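# Move machined pocket block from vise into outfeed tray

## Task

Remove the finished part (the block with a pocket in its top face) from the vise and set it lying flat, pocket facing up, inside the black outfeed tray next to the part already sitting there; it must stay there on its own, not just because the gripper is holding it, and nothing may be pushed or dropped off the table.

## Robot and tools

Robot: one arm with a two-finger parallel gripper, base above the table. Scene frame: origin on the table surface straight under the arm base, +z up, +y to the left when facing along +x. The base may be slightly tilted relative to the table, and the reported hand position gets less accurate the farther the arm reaches.

Gripper geometry: fingers point along the gripper's own +z axis and close along its x axis. end_effector_position is the point midway between the finger pads; fingertips extend 17.5 mm past it. Pure rotations pivot about that point, which lies 25 mm off the last joint's axis toward gripper -y. A flat block projects roughly 9 cm from that axis toward gripper -y and rotates with the hand, so keep it clear of obstacles.

Row format (used by every motion tool): 10 plain numbers [x, y, z, qw, qx, qy, qz, position, force_limit, speed]. x, y, z: absolute target for the pad midpoint, metres, scene frame. qw..qz: absolute target orientation, quaternion with w first, scene frame. Together these form a pose. position: finger opening, +1 = fully open (50 mm gap), about -0.65 = pads touching; send -1 to grip (fingers close until something stops them). force_limit in [-1, 1]: per-pad force about 20 N at -1, 102 N at 0, 185 N at +1 (actual grip can exceed it by up to ~17%). speed in [-1, 1]: pad gap rate 20 mm/s at -1, 85 at 0, 150 at +1. Resend the desired quaternion in every row; the one reported may have drifted.

Tools:
- execute_actions {actions, pictures}: actions is a list holding at most one item. Empty list = just report state. {"rows": [[row], ...], "steps": n} = one action, up to 15 steps of 1/30 s (default 15); each row is used for one step and the final row repeats if rows run out. {"steps": n} with no rows = wait up to 300 steps, counted from the previous result (thinking time included). A rejected call sends nothing. Any target more than 0.6 m from the last reported position along any gripper axis is rejected. pictures (boolean) toggles camera images.
- move {target, speed}: target is one row (an absolute pose plus finger numbers, finger values applied immediately). The hand follows a straight path toward it lasting 0.5 to 10 s (longer paths stop short after 10 s). speed is the path's top speed in m/s, 0.002 to 0.5, default 0.25; rotation limited to twice that in rad/s. It turns the short way round. It does not avoid obstacles, and the real hand can lag, deviate or overshoot the speed, especially with the arm near straight. Result adds a "move:" line: done (settled near target), off_target, moving, held or fault, plus the limits that acted (paced = pose clipped; held = a check blocked steps, after which the arm may lurch fast) and the remaining distance.
- wait {seconds}: 0 to 10 s, sends nothing new.
- zoom_image {camera, region}: camera is cam_high, cam_low or cam_wrist; region [x0, y0, x1, y1] in that image's pixels from the top-left, at most 504x504. Image sizes: cam_high 896x504, cam_low 896x504, cam_wrist 504x504.
- finished_scene {scene}: ends the current scene (give its number) and grades it; irreversible. Only call once the part rests in the tray unaided.

Motion behaviour: each control step the commanded pose is clipped to 70 mm and 16 degrees from the measured pose; damped inverse kinematics then favours position over orientation. After an action's last step the arm only continues to that last clipped pose, so a distant target may need further calls; read the pose in each result. "Hand target" shows where the controller is driving now. Joint speeds are capped and ramp up over 0.5 s.

Results: the state line gives end_effector_position and end_effector_quat_wxyz. "pose unreachable" or HELD means the clearance check (which treats the base mount as arm) altered or blocked your command on those steps. object_status: 0 moving, 1 blocked while opening, 2 blocked while closing (a grip), 3 reached the commanded opening or pads met (usually nothing held). Confirm 2 after sending -1. Any new position number resets status to 0 briefly. Stopped fingers ignore new force_limit/speed until position changes by at least 0.01; to soften a grip, open first. Lost grips normally reclose, except a grip made at force_limit -1, which keeps reporting 2 even if empty. Gripping something fixed and off-centre lets the grip fade. position_measured is in counts: opening in mm ≈ (250 - position_measured) × 0.202.

Hazards: the arm is stiff; commanding even slightly past a firm contact, or hitting fast, can trigger a fault. A torque fault (joint load limits: waist, shoulder, elbow 140 N m; forearm roll, wrist pitch, wrist roll 35.2 N m, held weight included) or an external force of 150 N freezes the arm for 10 s, drops the rest of the call, and lets it yield. Long holding heats motors; MOTOR HOT warns, then an OVER-TEMPERATURE FAULT brakes the arm. Occasional tugs may hit the held part or loose objects. Avoid drops, slams, hard pushes and knocking anything off the table. Approach slowly, grip firmly, lift clear of the vise, and lower gently pocket-up into the tray before opening.

Each tool is called after "Request:" as name(argument=value, ...), one argument or row to a line, values as JSON.

## Session

Request:
execute_actions(
  actions=[],
)

Scene clock: 0.00 s of 5400.00 s.
end_effector_position=(+0.5445, +0.3876, +0.2454) position_measured=3 object_status=3 end_effector_quat_wxyz=(+0.422, -0.497, +0.737, -0.178)
Joint positions: [ 0.77   0.577 -0.673  2.085 -0.802  0.068]
Joint velocities: [-0.003 -0.    -0.001 -0.     0.001 -0.001]
Hand target: +0.544, +0.388, +0.245; +0.422, -0.497, +0.737, -0.178

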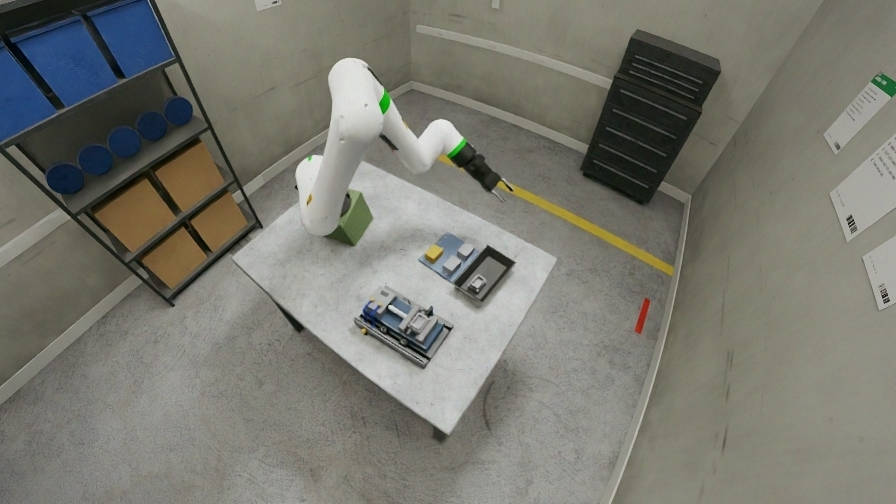

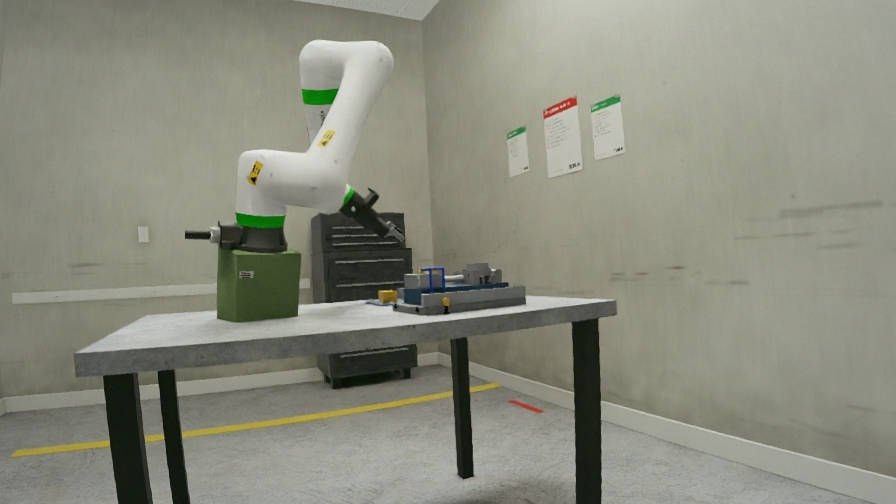

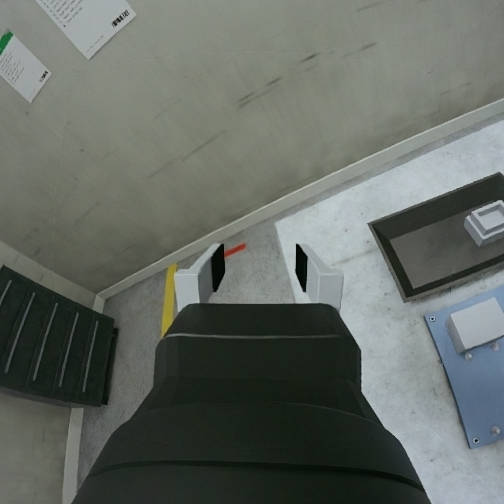

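Request:
zoom_image(
  camera="cam_high",
  region=[340, 220, 540, 380],
)

Region (340, 220, 540, 380) of cam_high's 896x504 image, scaled by 2.520, with more detail than that image has; it fills the top 403 rows of this view, and the rest is white.

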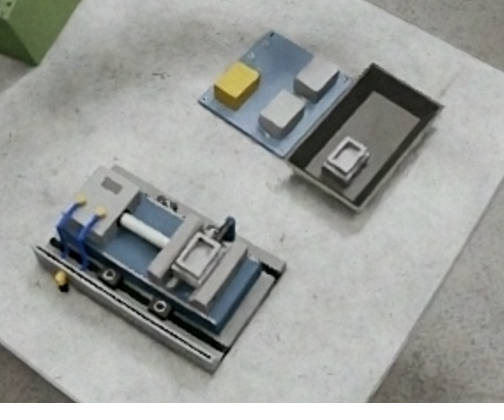

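Request:
move(
  target=[0.53,-0.16,0.25,0,0.707,0.707,0,1,0,0],
)

Scene clock: 20.40 s of 5400.00 s.
end_effector_position=(+0.5267, -0.1595, +0.2491) position_measured=3 object_status=3 end_effector_quat_wxyz=(-0.001, +0.707, +0.708, -0.003)
Joint positions: [ 0.047  0.25  -0.138  0.282 -1.173 -0.247]
Joint velocities: [-0.002  0.001  0.003 -0.001 -0.001  0.001]
Hand target: +0.527, -0.160, +0.249; -0.001, +0.707, +0.708, -0.003
Off the commanded pose: 0.003 m, 0 deg.
After step 90, 11.40 s passed at rest.
move: done
camera_calibration (this result's frames):
cam_wrist: T_world_to_cam=[[0.00680848, 0.999652, -0.0254896, 0.16298], [0.976479, -0.00115293, 0.21561, -0.560332], [0.215506, -0.026358, -0.976147, 0.272308], [0, 0, 0, 1]] pos_world=[0.487358, -0.156392, 0.39078]

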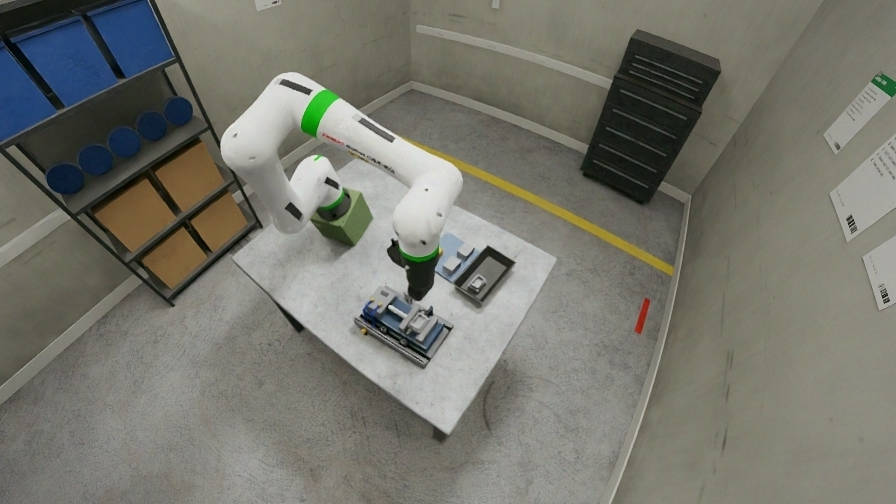

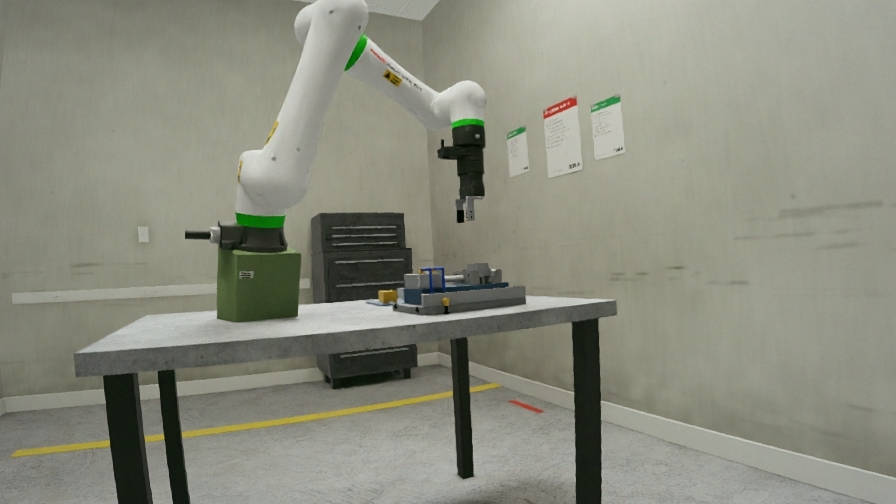

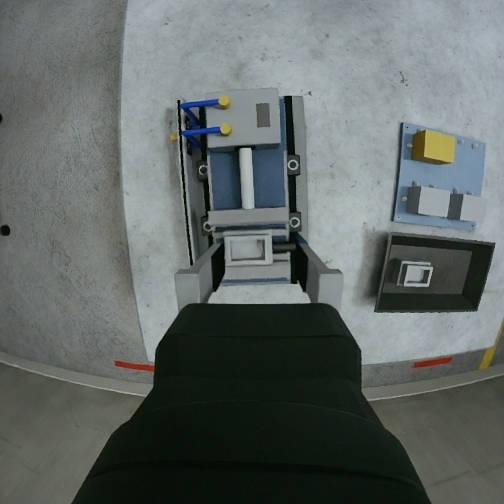

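Request:
zoom_image(
  camera="cam_wrist",
  region=[150, 80, 350, 300],
)

Region (150, 80, 350, 300) of cam_wrist's 504x504 image, scaled by 2.291, with more detail than that image has; it fills the left 458 columns of this view, and the rest is white.

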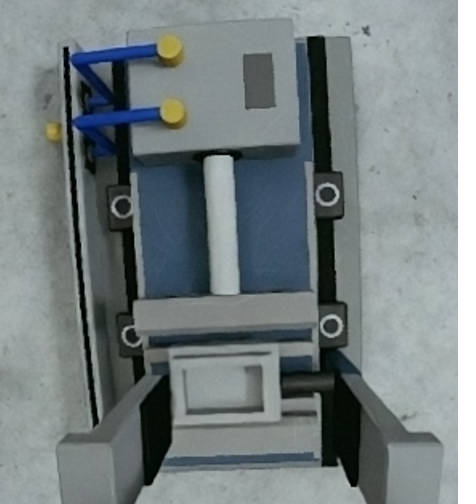

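Request:
zoom_image(
  camera="cam_low",
  region=[370, 250, 540, 320],
)

Region (370, 250, 540, 320) of cam_low's 896x504 image, scaled by 2.965, with more detail than that image has; it fills the top 208 rows of this view, and the rest is white.

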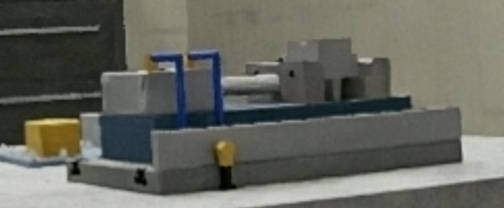

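Request:
move(
  target=[0.56,-0.165,0.15,0,1,0,0,1,0,0],
)

Scene clock: 39.60 s of 5400.00 s.
end_effector_position=(+0.5600, -0.1651, +0.1499) position_measured=3 object_status=3 end_effector_quat_wxyz=(-0.000, +1.000, -0.000, -0.000)
Joint positions: [-0.062  0.379 -0.194  0.31  -0.961 -1.776]
Joint velocities: [ 0.004  0.001 -0.     0.001  0.001 -0.001]
Hand target: +0.560, -0.165, +0.150; -0.000, +1.000, +0.000, -0.000
Off the commanded pose: 0.000 m, 0 deg.
After step 90, 12.67 s passed at rest.
move: done
camera_calibration (this result's frames):
cam_wrist: T_world_to_cam=[[0.99968, -0.00838163, -0.0238618, -0.556912], [-0.00289611, -0.975219, 0.221222, -0.184721], [-0.0251246, -0.221082, -0.974932, 0.270628], [0, 0, 0, 1]] pos_world=[0.562998, -0.124981, 0.291419]

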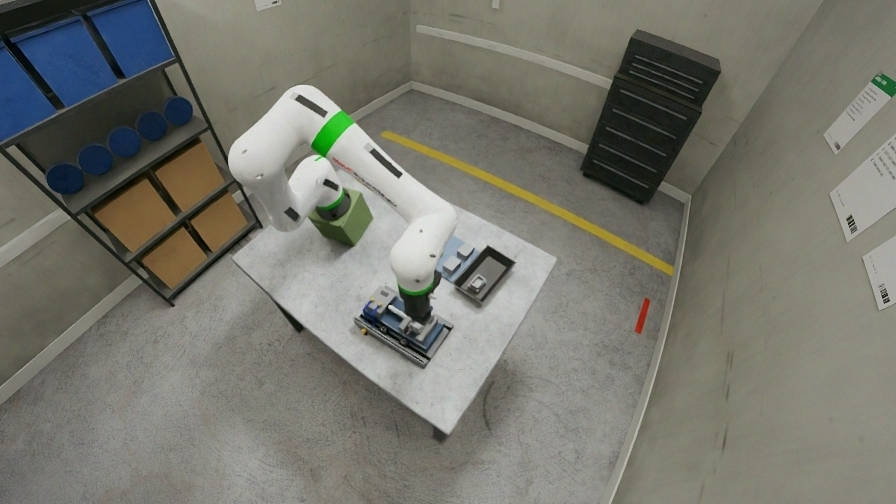

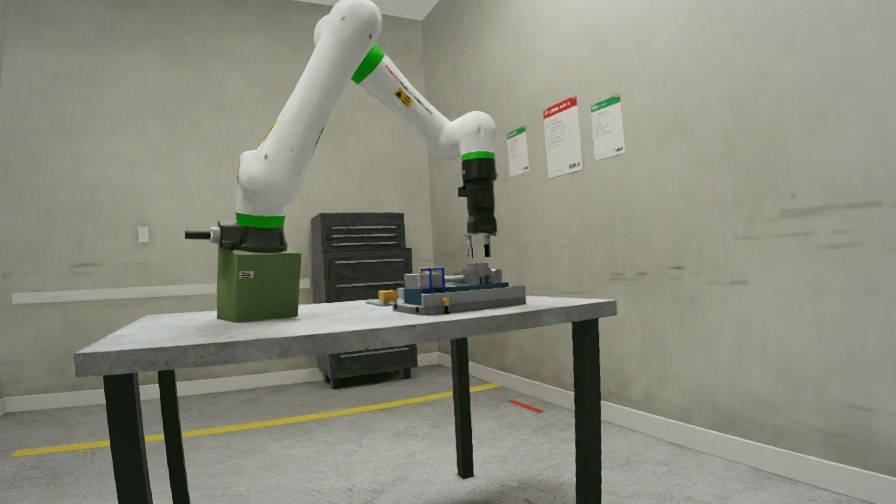

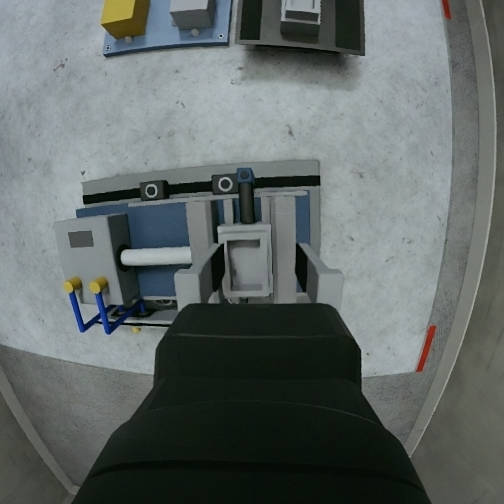

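Request:
move(
  target=[0.552,-0.165,0.085,0,1,0,0,1,0,0],
  speed=0.05,
)

Scene clock: 53.20 s of 5400.00 s.
end_effector_position=(+0.5588, -0.1655, +0.1340) position_measured=3 object_status=3 end_effector_quat_wxyz=(+0.000, +1.000, -0.000, +0.001)
Joint positions: [-0.07   0.397 -0.213  0.32  -0.922 -1.783]
Joint velocities: [ 0.    -0.001  0.001 -0.     0.    -0.001]
Hand target: +0.559, -0.165, +0.134; +0.000, +1.000, -0.000, +0.001
Off the commanded pose: 0.049 m, 0 deg.
FORCE FAULT: contact force on the arm reached its limit, and the arm stopped for 10 seconds. The contact can be on any part of the arm, not only on its tool. The arm's remaining commands of this call were not run. The arm holds still and accepts commands again. Move the arm away from the contact; if what it grips holds it there, let go first. Pushing or pulling that hard again can fault the arm again.
After step 90, 0.10 s passed at rest.
move: fault
camera_calibration (this result's frames):
cam_wrist: T_world_to_cam=[[0.999741, -0.00839324, -0.0211486, -0.556452], [-0.00349079, -0.975052, 0.221951, -0.181282], [-0.0224838, -0.22182, -0.974828, 0.253387], [0, 0, 0, 1]] pos_world=[0.561372, -0.125223, 0.275476]

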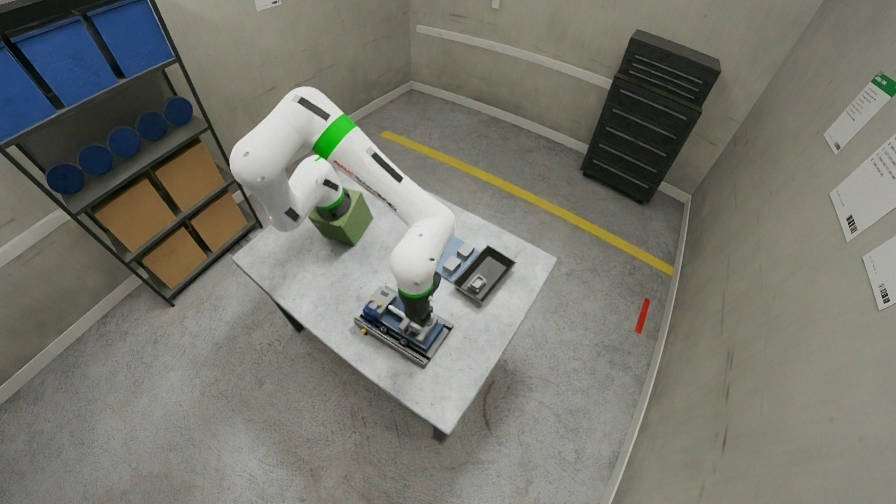

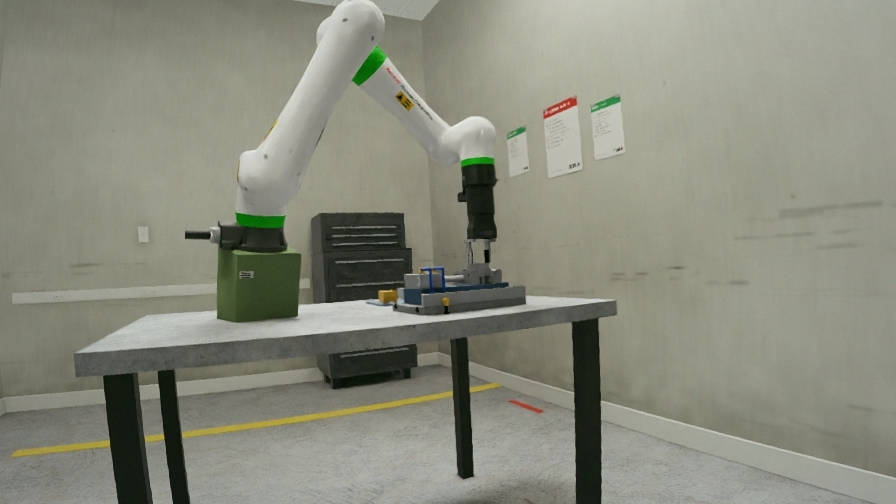

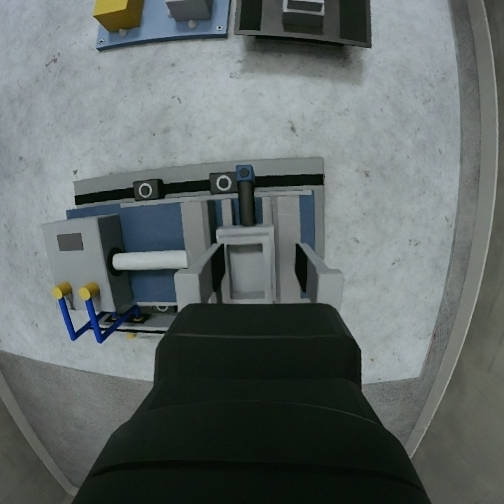

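Request:
move(
  target=[0.551,-0.165,0.16,0,1,0,0,1,0,0],
  speed=0.05,
)

Request:
move(
  target=[0.551,-0.165,0.138,0,1,0,0,1,0,0],
  speed=0.01,
)

Scene clock: 60.33 s of 5400.00 s.
end_effector_position=(+0.5510, -0.1650, +0.1599) position_measured=3 object_status=3 end_effector_quat_wxyz=(-0.000, +1.000, -0.000, -0.000)
Joint positions: [-0.056  0.347 -0.215  0.308 -0.973 -1.777]
Joint velocities: [ 0.002 -0.001 -0.    -0.     0.     0.001]
Hand target: +0.551, -0.165, +0.160; -0.000, +1.000, -0.000, -0.000
Off the commanded pose: 0.000 m, 0 deg.
After step 90, 3.30 s passed at rest.
move: done
camera_calibration (this result's frames):
cam_wrist: T_world_to_cam=[[0.999686, -0.00829478, -0.023659, -0.547624], [-0.00285607, -0.975218, 0.221229, -0.186825], [-0.0249077, -0.221092, -0.974935, 0.280079], [0, 0, 0, 1]] pos_world=[0.553895, -0.124814, 0.301434]

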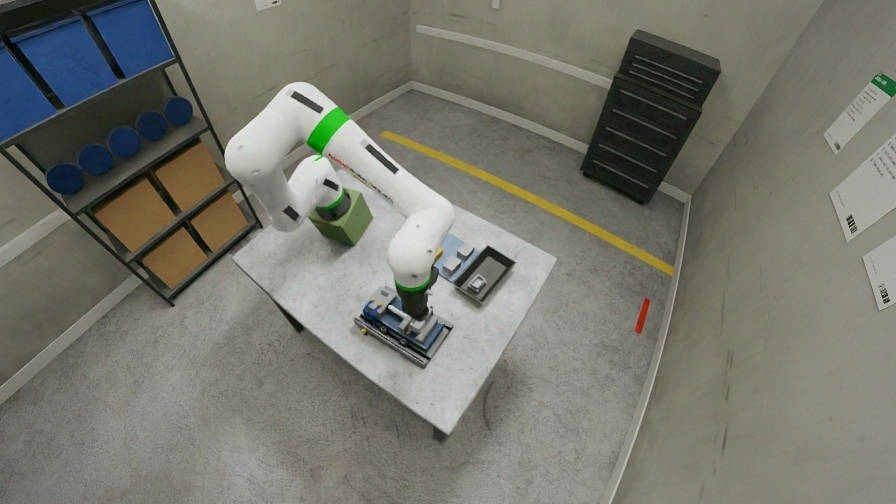

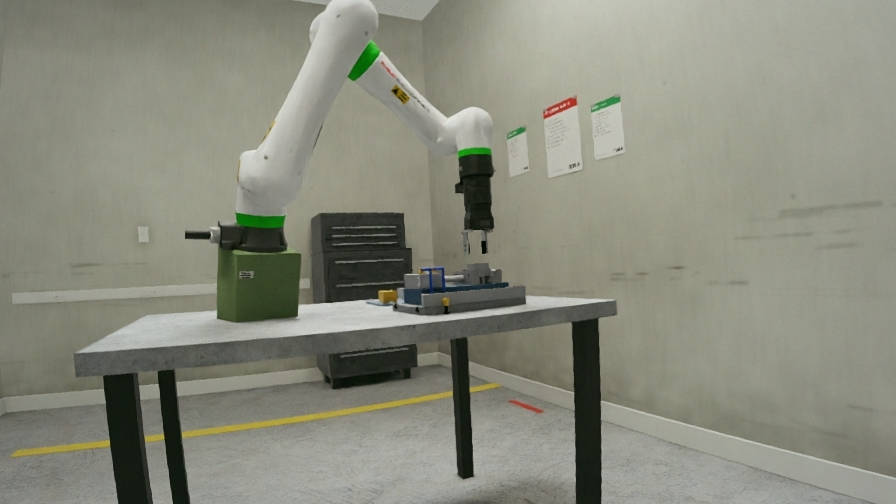

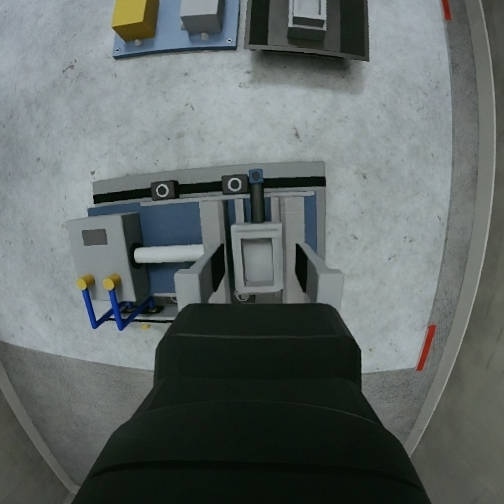

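Scene clock: 62.73 s of 5400.00 s.
end_effector_position=(+0.5510, -0.1650, +0.1380) position_measured=3 object_status=3 end_effector_quat_wxyz=(+0.000, +1.000, +0.000, +0.000)
Joint positions: [-0.067  0.377 -0.232  0.318 -0.926 -1.784]
Joint velocities: [ 0.001  0.001  0.    -0.     0.    -0.   ]
Hand target: +0.551, -0.165, +0.138; +0.000, +1.000, +0.000, +0.000
Off the commanded pose: 0.000 m, 0 deg.
move: done
camera_calibration (this result's frames):
cam_wrist: T_world_to_cam=[[0.999687, -0.00827399, -0.0236132, -0.548221], [-0.00284451, -0.975205, 0.221284, -0.182026], [-0.0248586, -0.221148, -0.974923, 0.258672], [0, 0, 0, 1]] pos_world=[0.553962, -0.124844, 0.27952]

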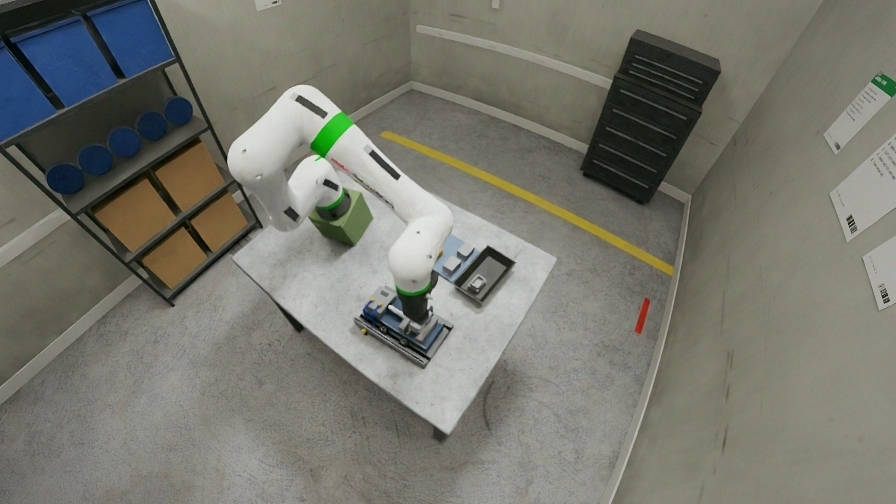

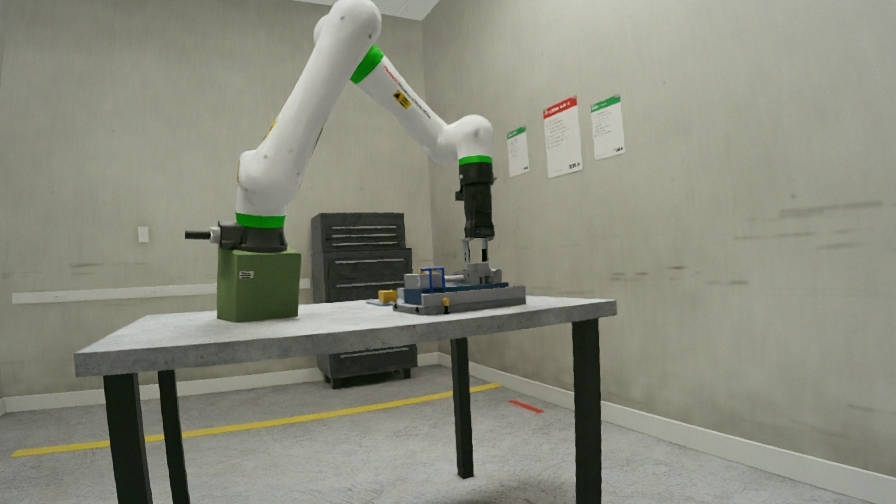

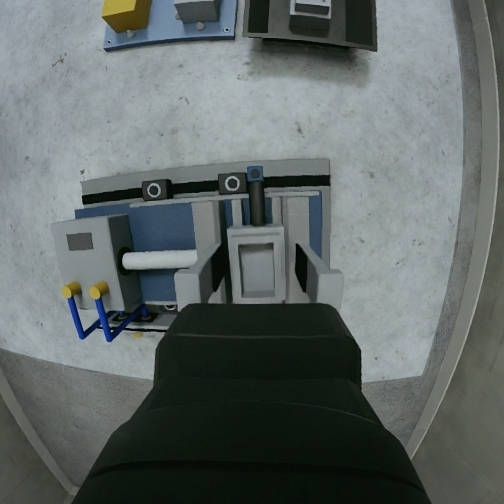

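Request:
move(
  target=[0.551,-0.165,0.138,0,1,0,0,-1,0.5,0],
)

Scene clock: 67.83 s of 5400.00 s.
end_effector_position=(+0.5510, -0.1650, +0.1380) position_measured=254 object_status=3 end_effector_quat_wxyz=(+0.000, +1.000, +0.000, -0.000)
Joint positions: [-0.067  0.377 -0.232  0.318 -0.926 -1.784]
Joint velocities: [-0. -0.  0.  0. -0.  0.]
Hand target: +0.551, -0.165, +0.138; +0.000, +1.000, +0.000, -0.000
Off the commanded pose: 0.000 m, 0 deg.
After step 90, 1.27 s passed at rest.
move: done
camera_calibration (this result's frames):
cam_wrist: T_world_to_cam=[[0.999686, -0.00826697, -0.0236452, -0.548183], [-0.00283083, -0.975208, 0.221273, -0.182018], [-0.0248883, -0.221137, -0.974925, 0.25865], [0, 0, 0, 1]] pos_world=[0.553934, -0.12484, 0.279478]

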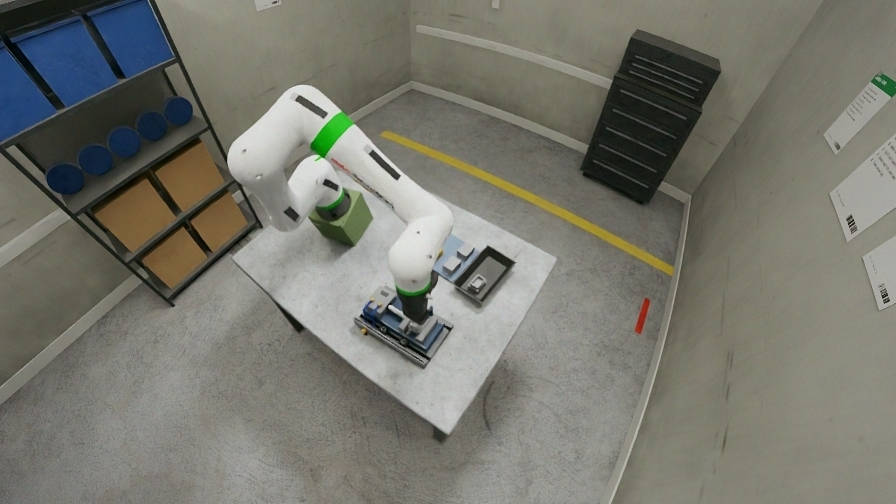

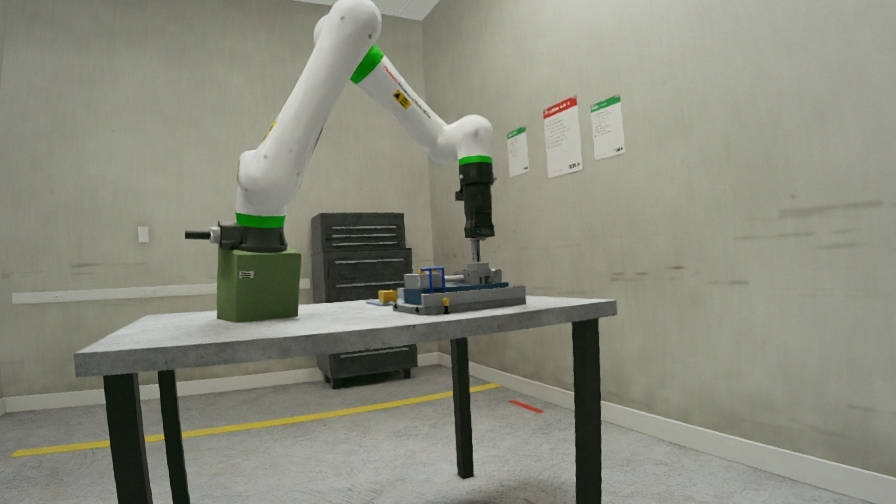

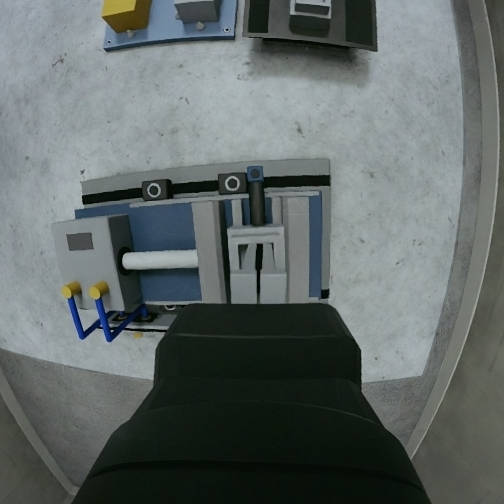

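Request:
move(
  target=[0.396,-0.295,0.2,0,1,0,0,-1,0.5,0],
  speed=0.1,
)

Scene clock: 80.50 s of 5400.00 s.
end_effector_position=(+0.3955, -0.2940, +0.1998) position_measured=254 object_status=3 end_effector_quat_wxyz=(-0.000, +1.000, +0.000, -0.000)
Joint positions: [-0.337  0.028 -0.432  0.27  -1.002 -1.46 ]
Joint velocities: [-0.     0.002  0.001  0.     0.     0.001]
Hand target: +0.396, -0.294, +0.200; -0.000, +1.000, +0.000, -0.000
Off the commanded pose: 0.001 m, 0 deg.
After step 90, 7.20 s passed at rest.
move: done
camera_calibration (this result's frames):
cam_wrist: T_world_to_cam=[[0.999681, -0.00819975, -0.0238905, -0.392257], [-0.00273012, -0.975376, 0.220531, -0.321886], [-0.0251105, -0.220395, -0.975087, 0.286854], [0, 0, 0, 1]] pos_world=[0.398456, -0.253955, 0.341323]

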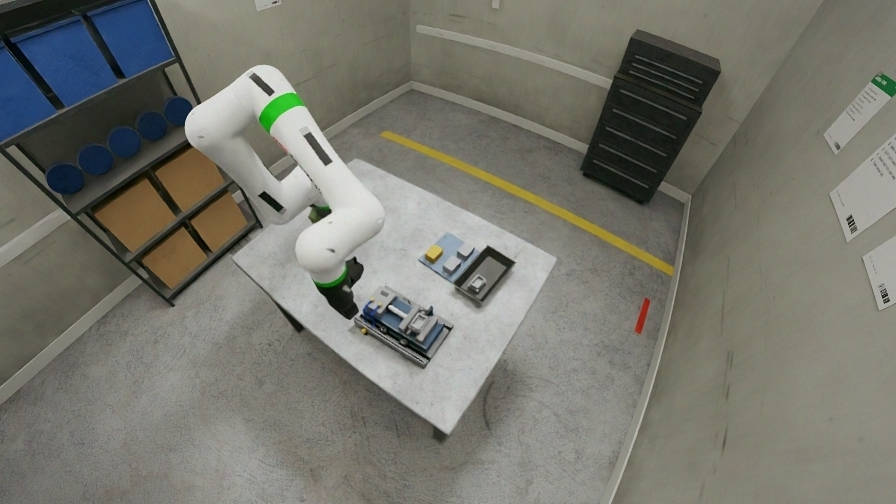

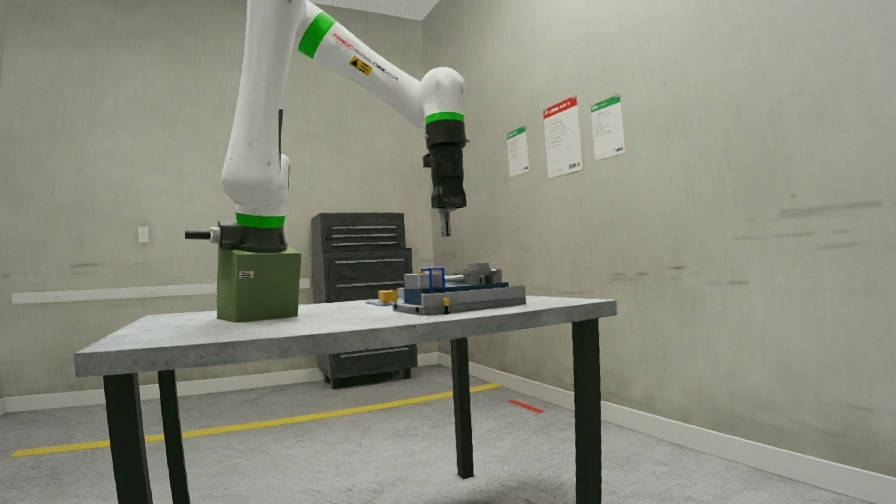

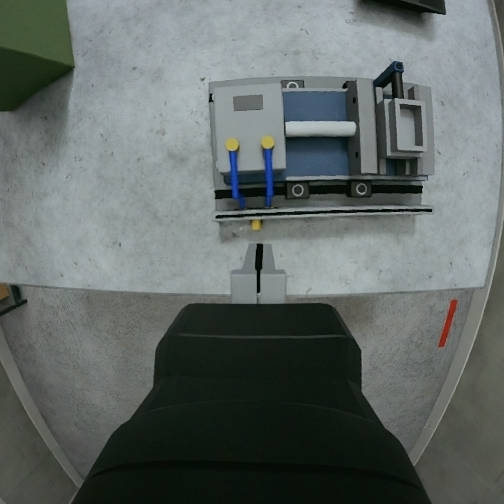

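Request:
move(
  target=[0.396,-0.295,0.06,0,1,0,0,-1,0.5,0],
  speed=0.05,
)

Scene clock: 88.10 s of 5400.00 s.
end_effector_position=(+0.3962, -0.2951, +0.0602) position_measured=254 object_status=3 end_effector_quat_wxyz=(+0.000, +1.000, +0.000, -0.000)
Joint positions: [-0.419  0.275 -0.534  0.363 -0.649 -1.523]
Joint velocities: [ 0.001  0.002 -0.001  0.     0.    -0.002]
Hand target: +0.396, -0.295, +0.060; +0.000, +1.000, +0.000, -0.000
Off the commanded pose: 0.000 m, 0 deg.
After step 90, 1.50 s passed at rest.
move: done
camera_calibration (this result's frames):
cam_wrist: T_world_to_cam=[[0.999687, -0.0081938, -0.0236286, -0.396291], [-0.0027574, -0.975157, 0.221499, -0.292182], [-0.0248565, -0.221365, -0.974874, 0.150079], [0, 0, 0, 1]] pos_world=[0.399091, -0.254948, 0.201663]

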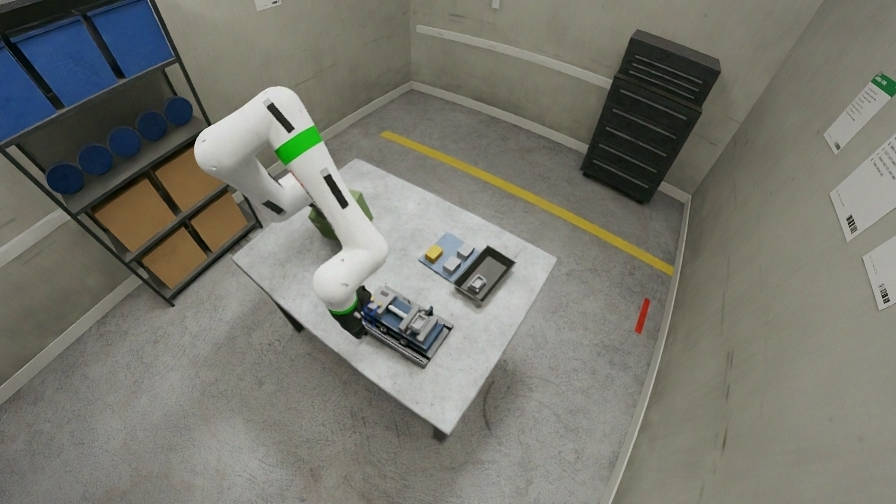

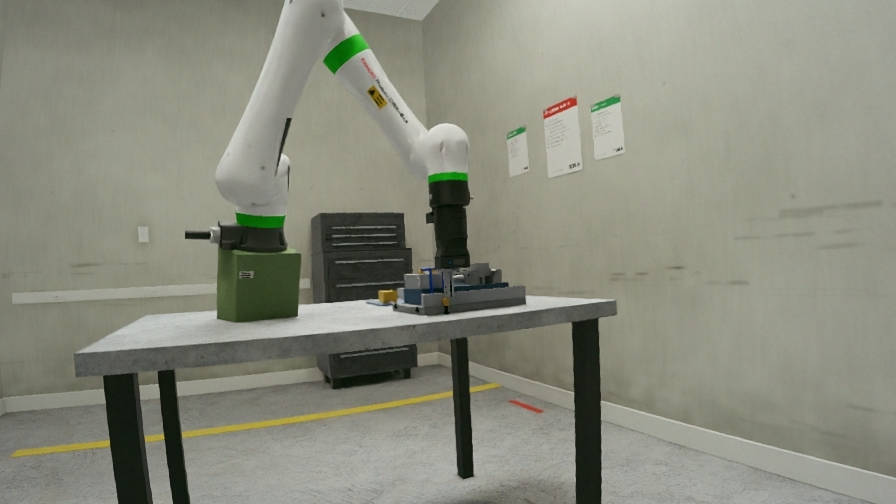

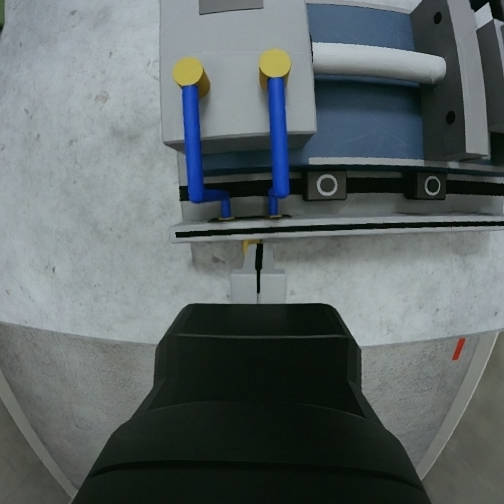

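Request:
move(
  target=[0.393,-0.293,0.045,0,1,0,0,-1,0.5,0],
  speed=0.01,
)

Scene clock: 102.17 s of 5400.00 s.
end_effector_position=(+0.3957, -0.2950, +0.0566) position_measured=254 object_status=3 end_effector_quat_wxyz=(+0.001, +1.000, -0.000, +0.001)
Joint positions: [-0.421  0.28  -0.539  0.369 -0.637 -1.528]
Joint velocities: [-0.    -0.    -0.001  0.    -0.     0.   ]
Hand target: +0.396, -0.295, +0.057; +0.001, +1.000, -0.000, +0.001
Off the commanded pose: 0.012 m, 0 deg.
FORCE FAULT: contact force on the arm reached its limit, and the arm stopped for 10 seconds. The contact can be on any part of the arm, not only on its tool. The arm's remaining commands of this call were not run. The arm holds still and accepts commands again. Move the arm away from the contact; if what it grips holds it there, let go first. Pushing or pulling that hard again can fault the arm again.
After step 90, 0.43 s passed at rest.
move: fault
camera_calibration (this result's frames):
cam_wrist: T_world_to_cam=[[0.999716, -0.00846873, -0.0222629, -0.396114], [-0.00330662, -0.974953, 0.222385, -0.29105], [-0.0235886, -0.222248, -0.974705, 0.145861], [0, 0, 0, 1]] pos_world=[0.39848, -0.254697, 0.198078]

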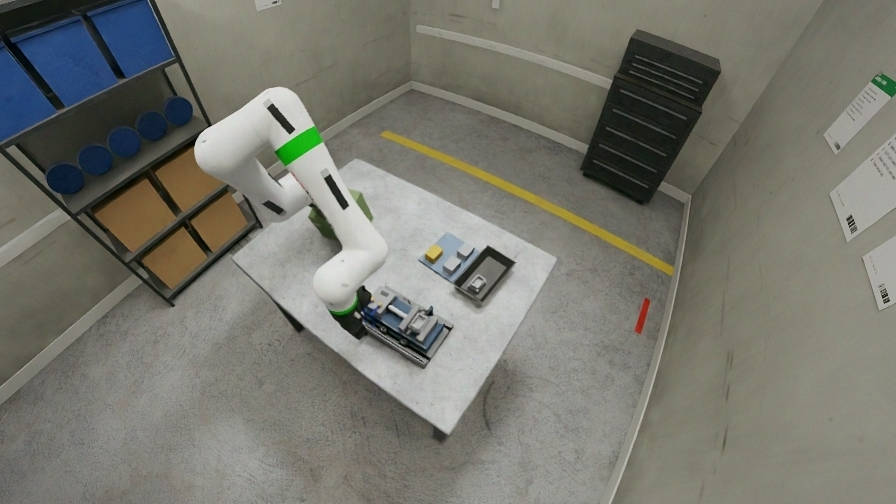

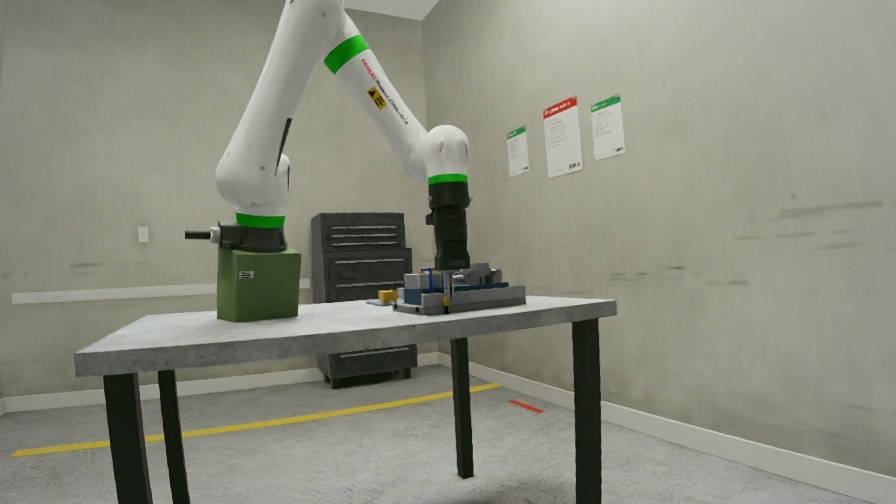

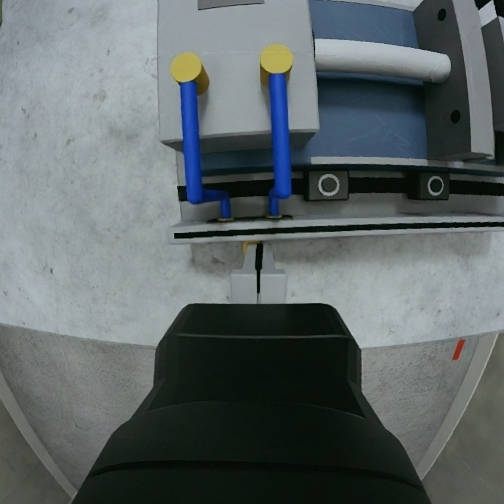

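Request:
move(
  target=[0.396,-0.295,0.17,0,1,0,0,0.2,0.5,0],
  speed=0.1,
)

Request:
move(
  target=[0.551,-0.187,0.17,0,0.707,0.707,0,0.2,0.5,0],
  speed=0.1,
)

Scene clock: 117.97 s of 5400.00 s.
end_effector_position=(+0.3959, -0.2949, +0.1698) position_measured=123 object_status=3 end_effector_quat_wxyz=(-0.000, +1.000, -0.000, -0.000)
Joint positions: [-0.355  0.073 -0.46   0.282 -0.926 -1.466]
Joint velocities: [ 0.002 -0.001 -0.001  0.    -0.001  0.001]
Hand target: +0.396, -0.295, +0.170; -0.000, +1.000, -0.000, +0.000
Off the commanded pose: 0.000 m, 0 deg.
After step 90, 11.30 s passed at rest.
move: done
camera_calibration (this result's frames):
cam_wrist: T_world_to_cam=[[0.999686, -0.00835799, -0.0236356, -0.393442], [-0.00292825, -0.975265, 0.221019, -0.316087], [-0.0248982, -0.220881, -0.974983, 0.25722], [0, 0, 0, 1]] pos_world=[0.398797, -0.254742, 0.311347]

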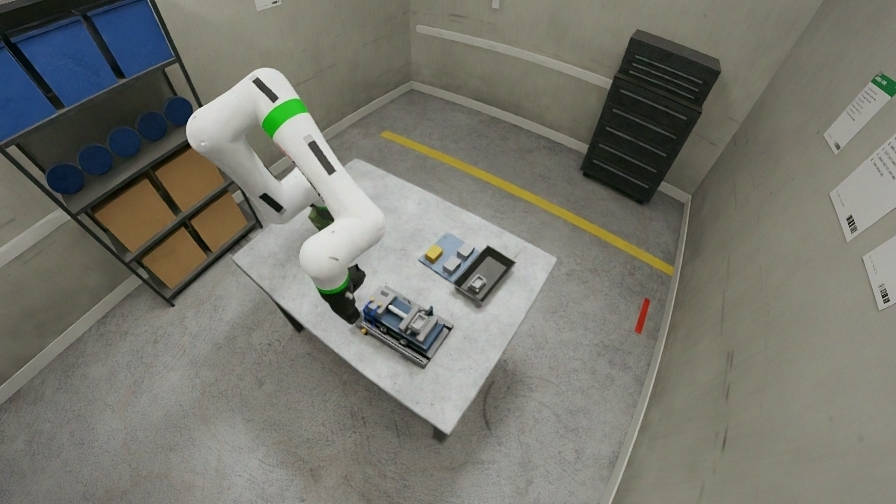

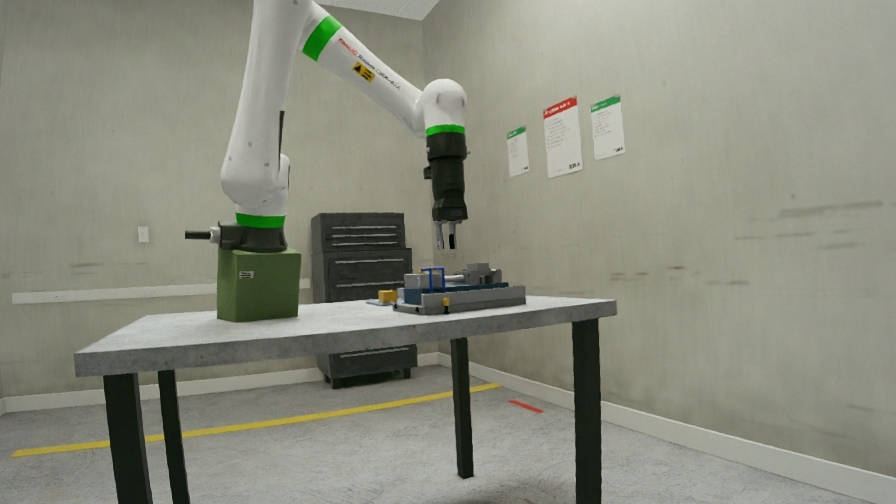

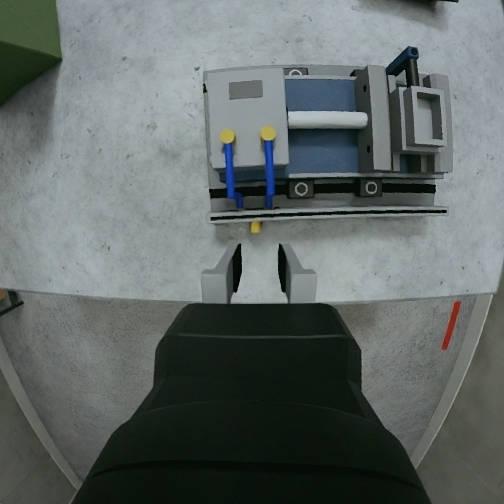

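Scene clock: 126.10 s of 5400.00 s.
end_effector_position=(+0.5513, -0.1879, +0.1702) position_measured=123 object_status=3 end_effector_quat_wxyz=(+0.000, +0.707, +0.707, -0.000)
Joint positions: [-0.048  0.388 -0.128  0.3   -1.019 -0.198]
Joint velocities: [ 0.001 -0.    -0.    -0.001 -0.     0.001]
Hand target: +0.551, -0.188, +0.170; +0.000, +0.707, +0.707, -0.000
Off the commanded pose: 0.001 m, 0 deg.
move: done
camera_calibration (this result's frames):
cam_wrist: T_world_to_cam=[[0.00841269, 0.99967, -0.024264, 0.188106], [0.975171, -0.00283189, 0.221433, -0.568022], [0.221291, -0.0255244, -0.974874, 0.186056], [0, 0, 0, 1]] pos_world=[0.511164, -0.184904, 0.311724]

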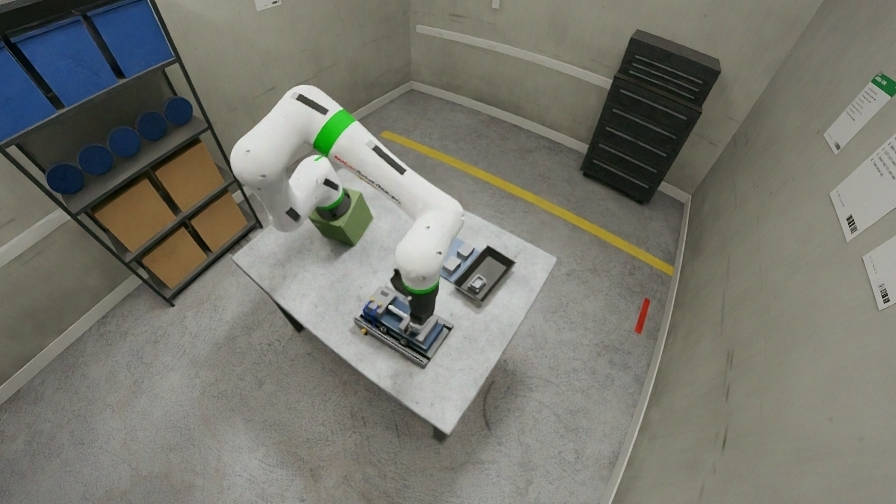

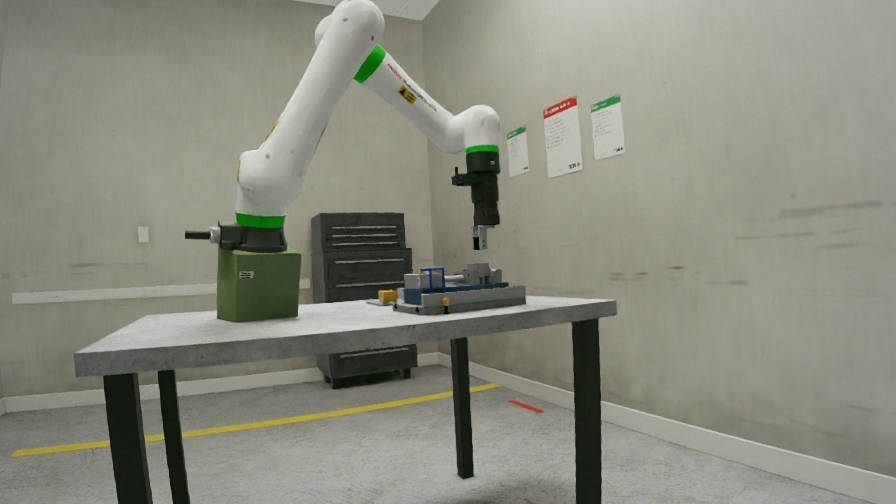

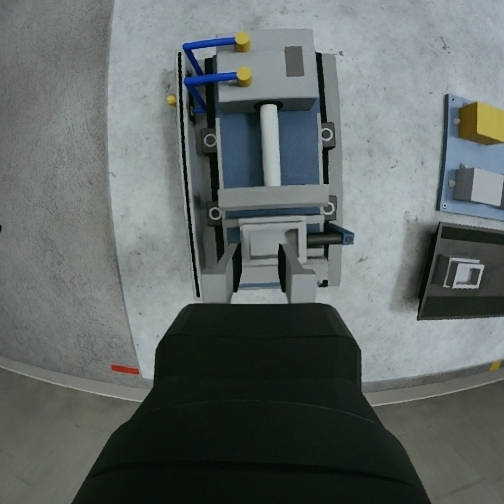

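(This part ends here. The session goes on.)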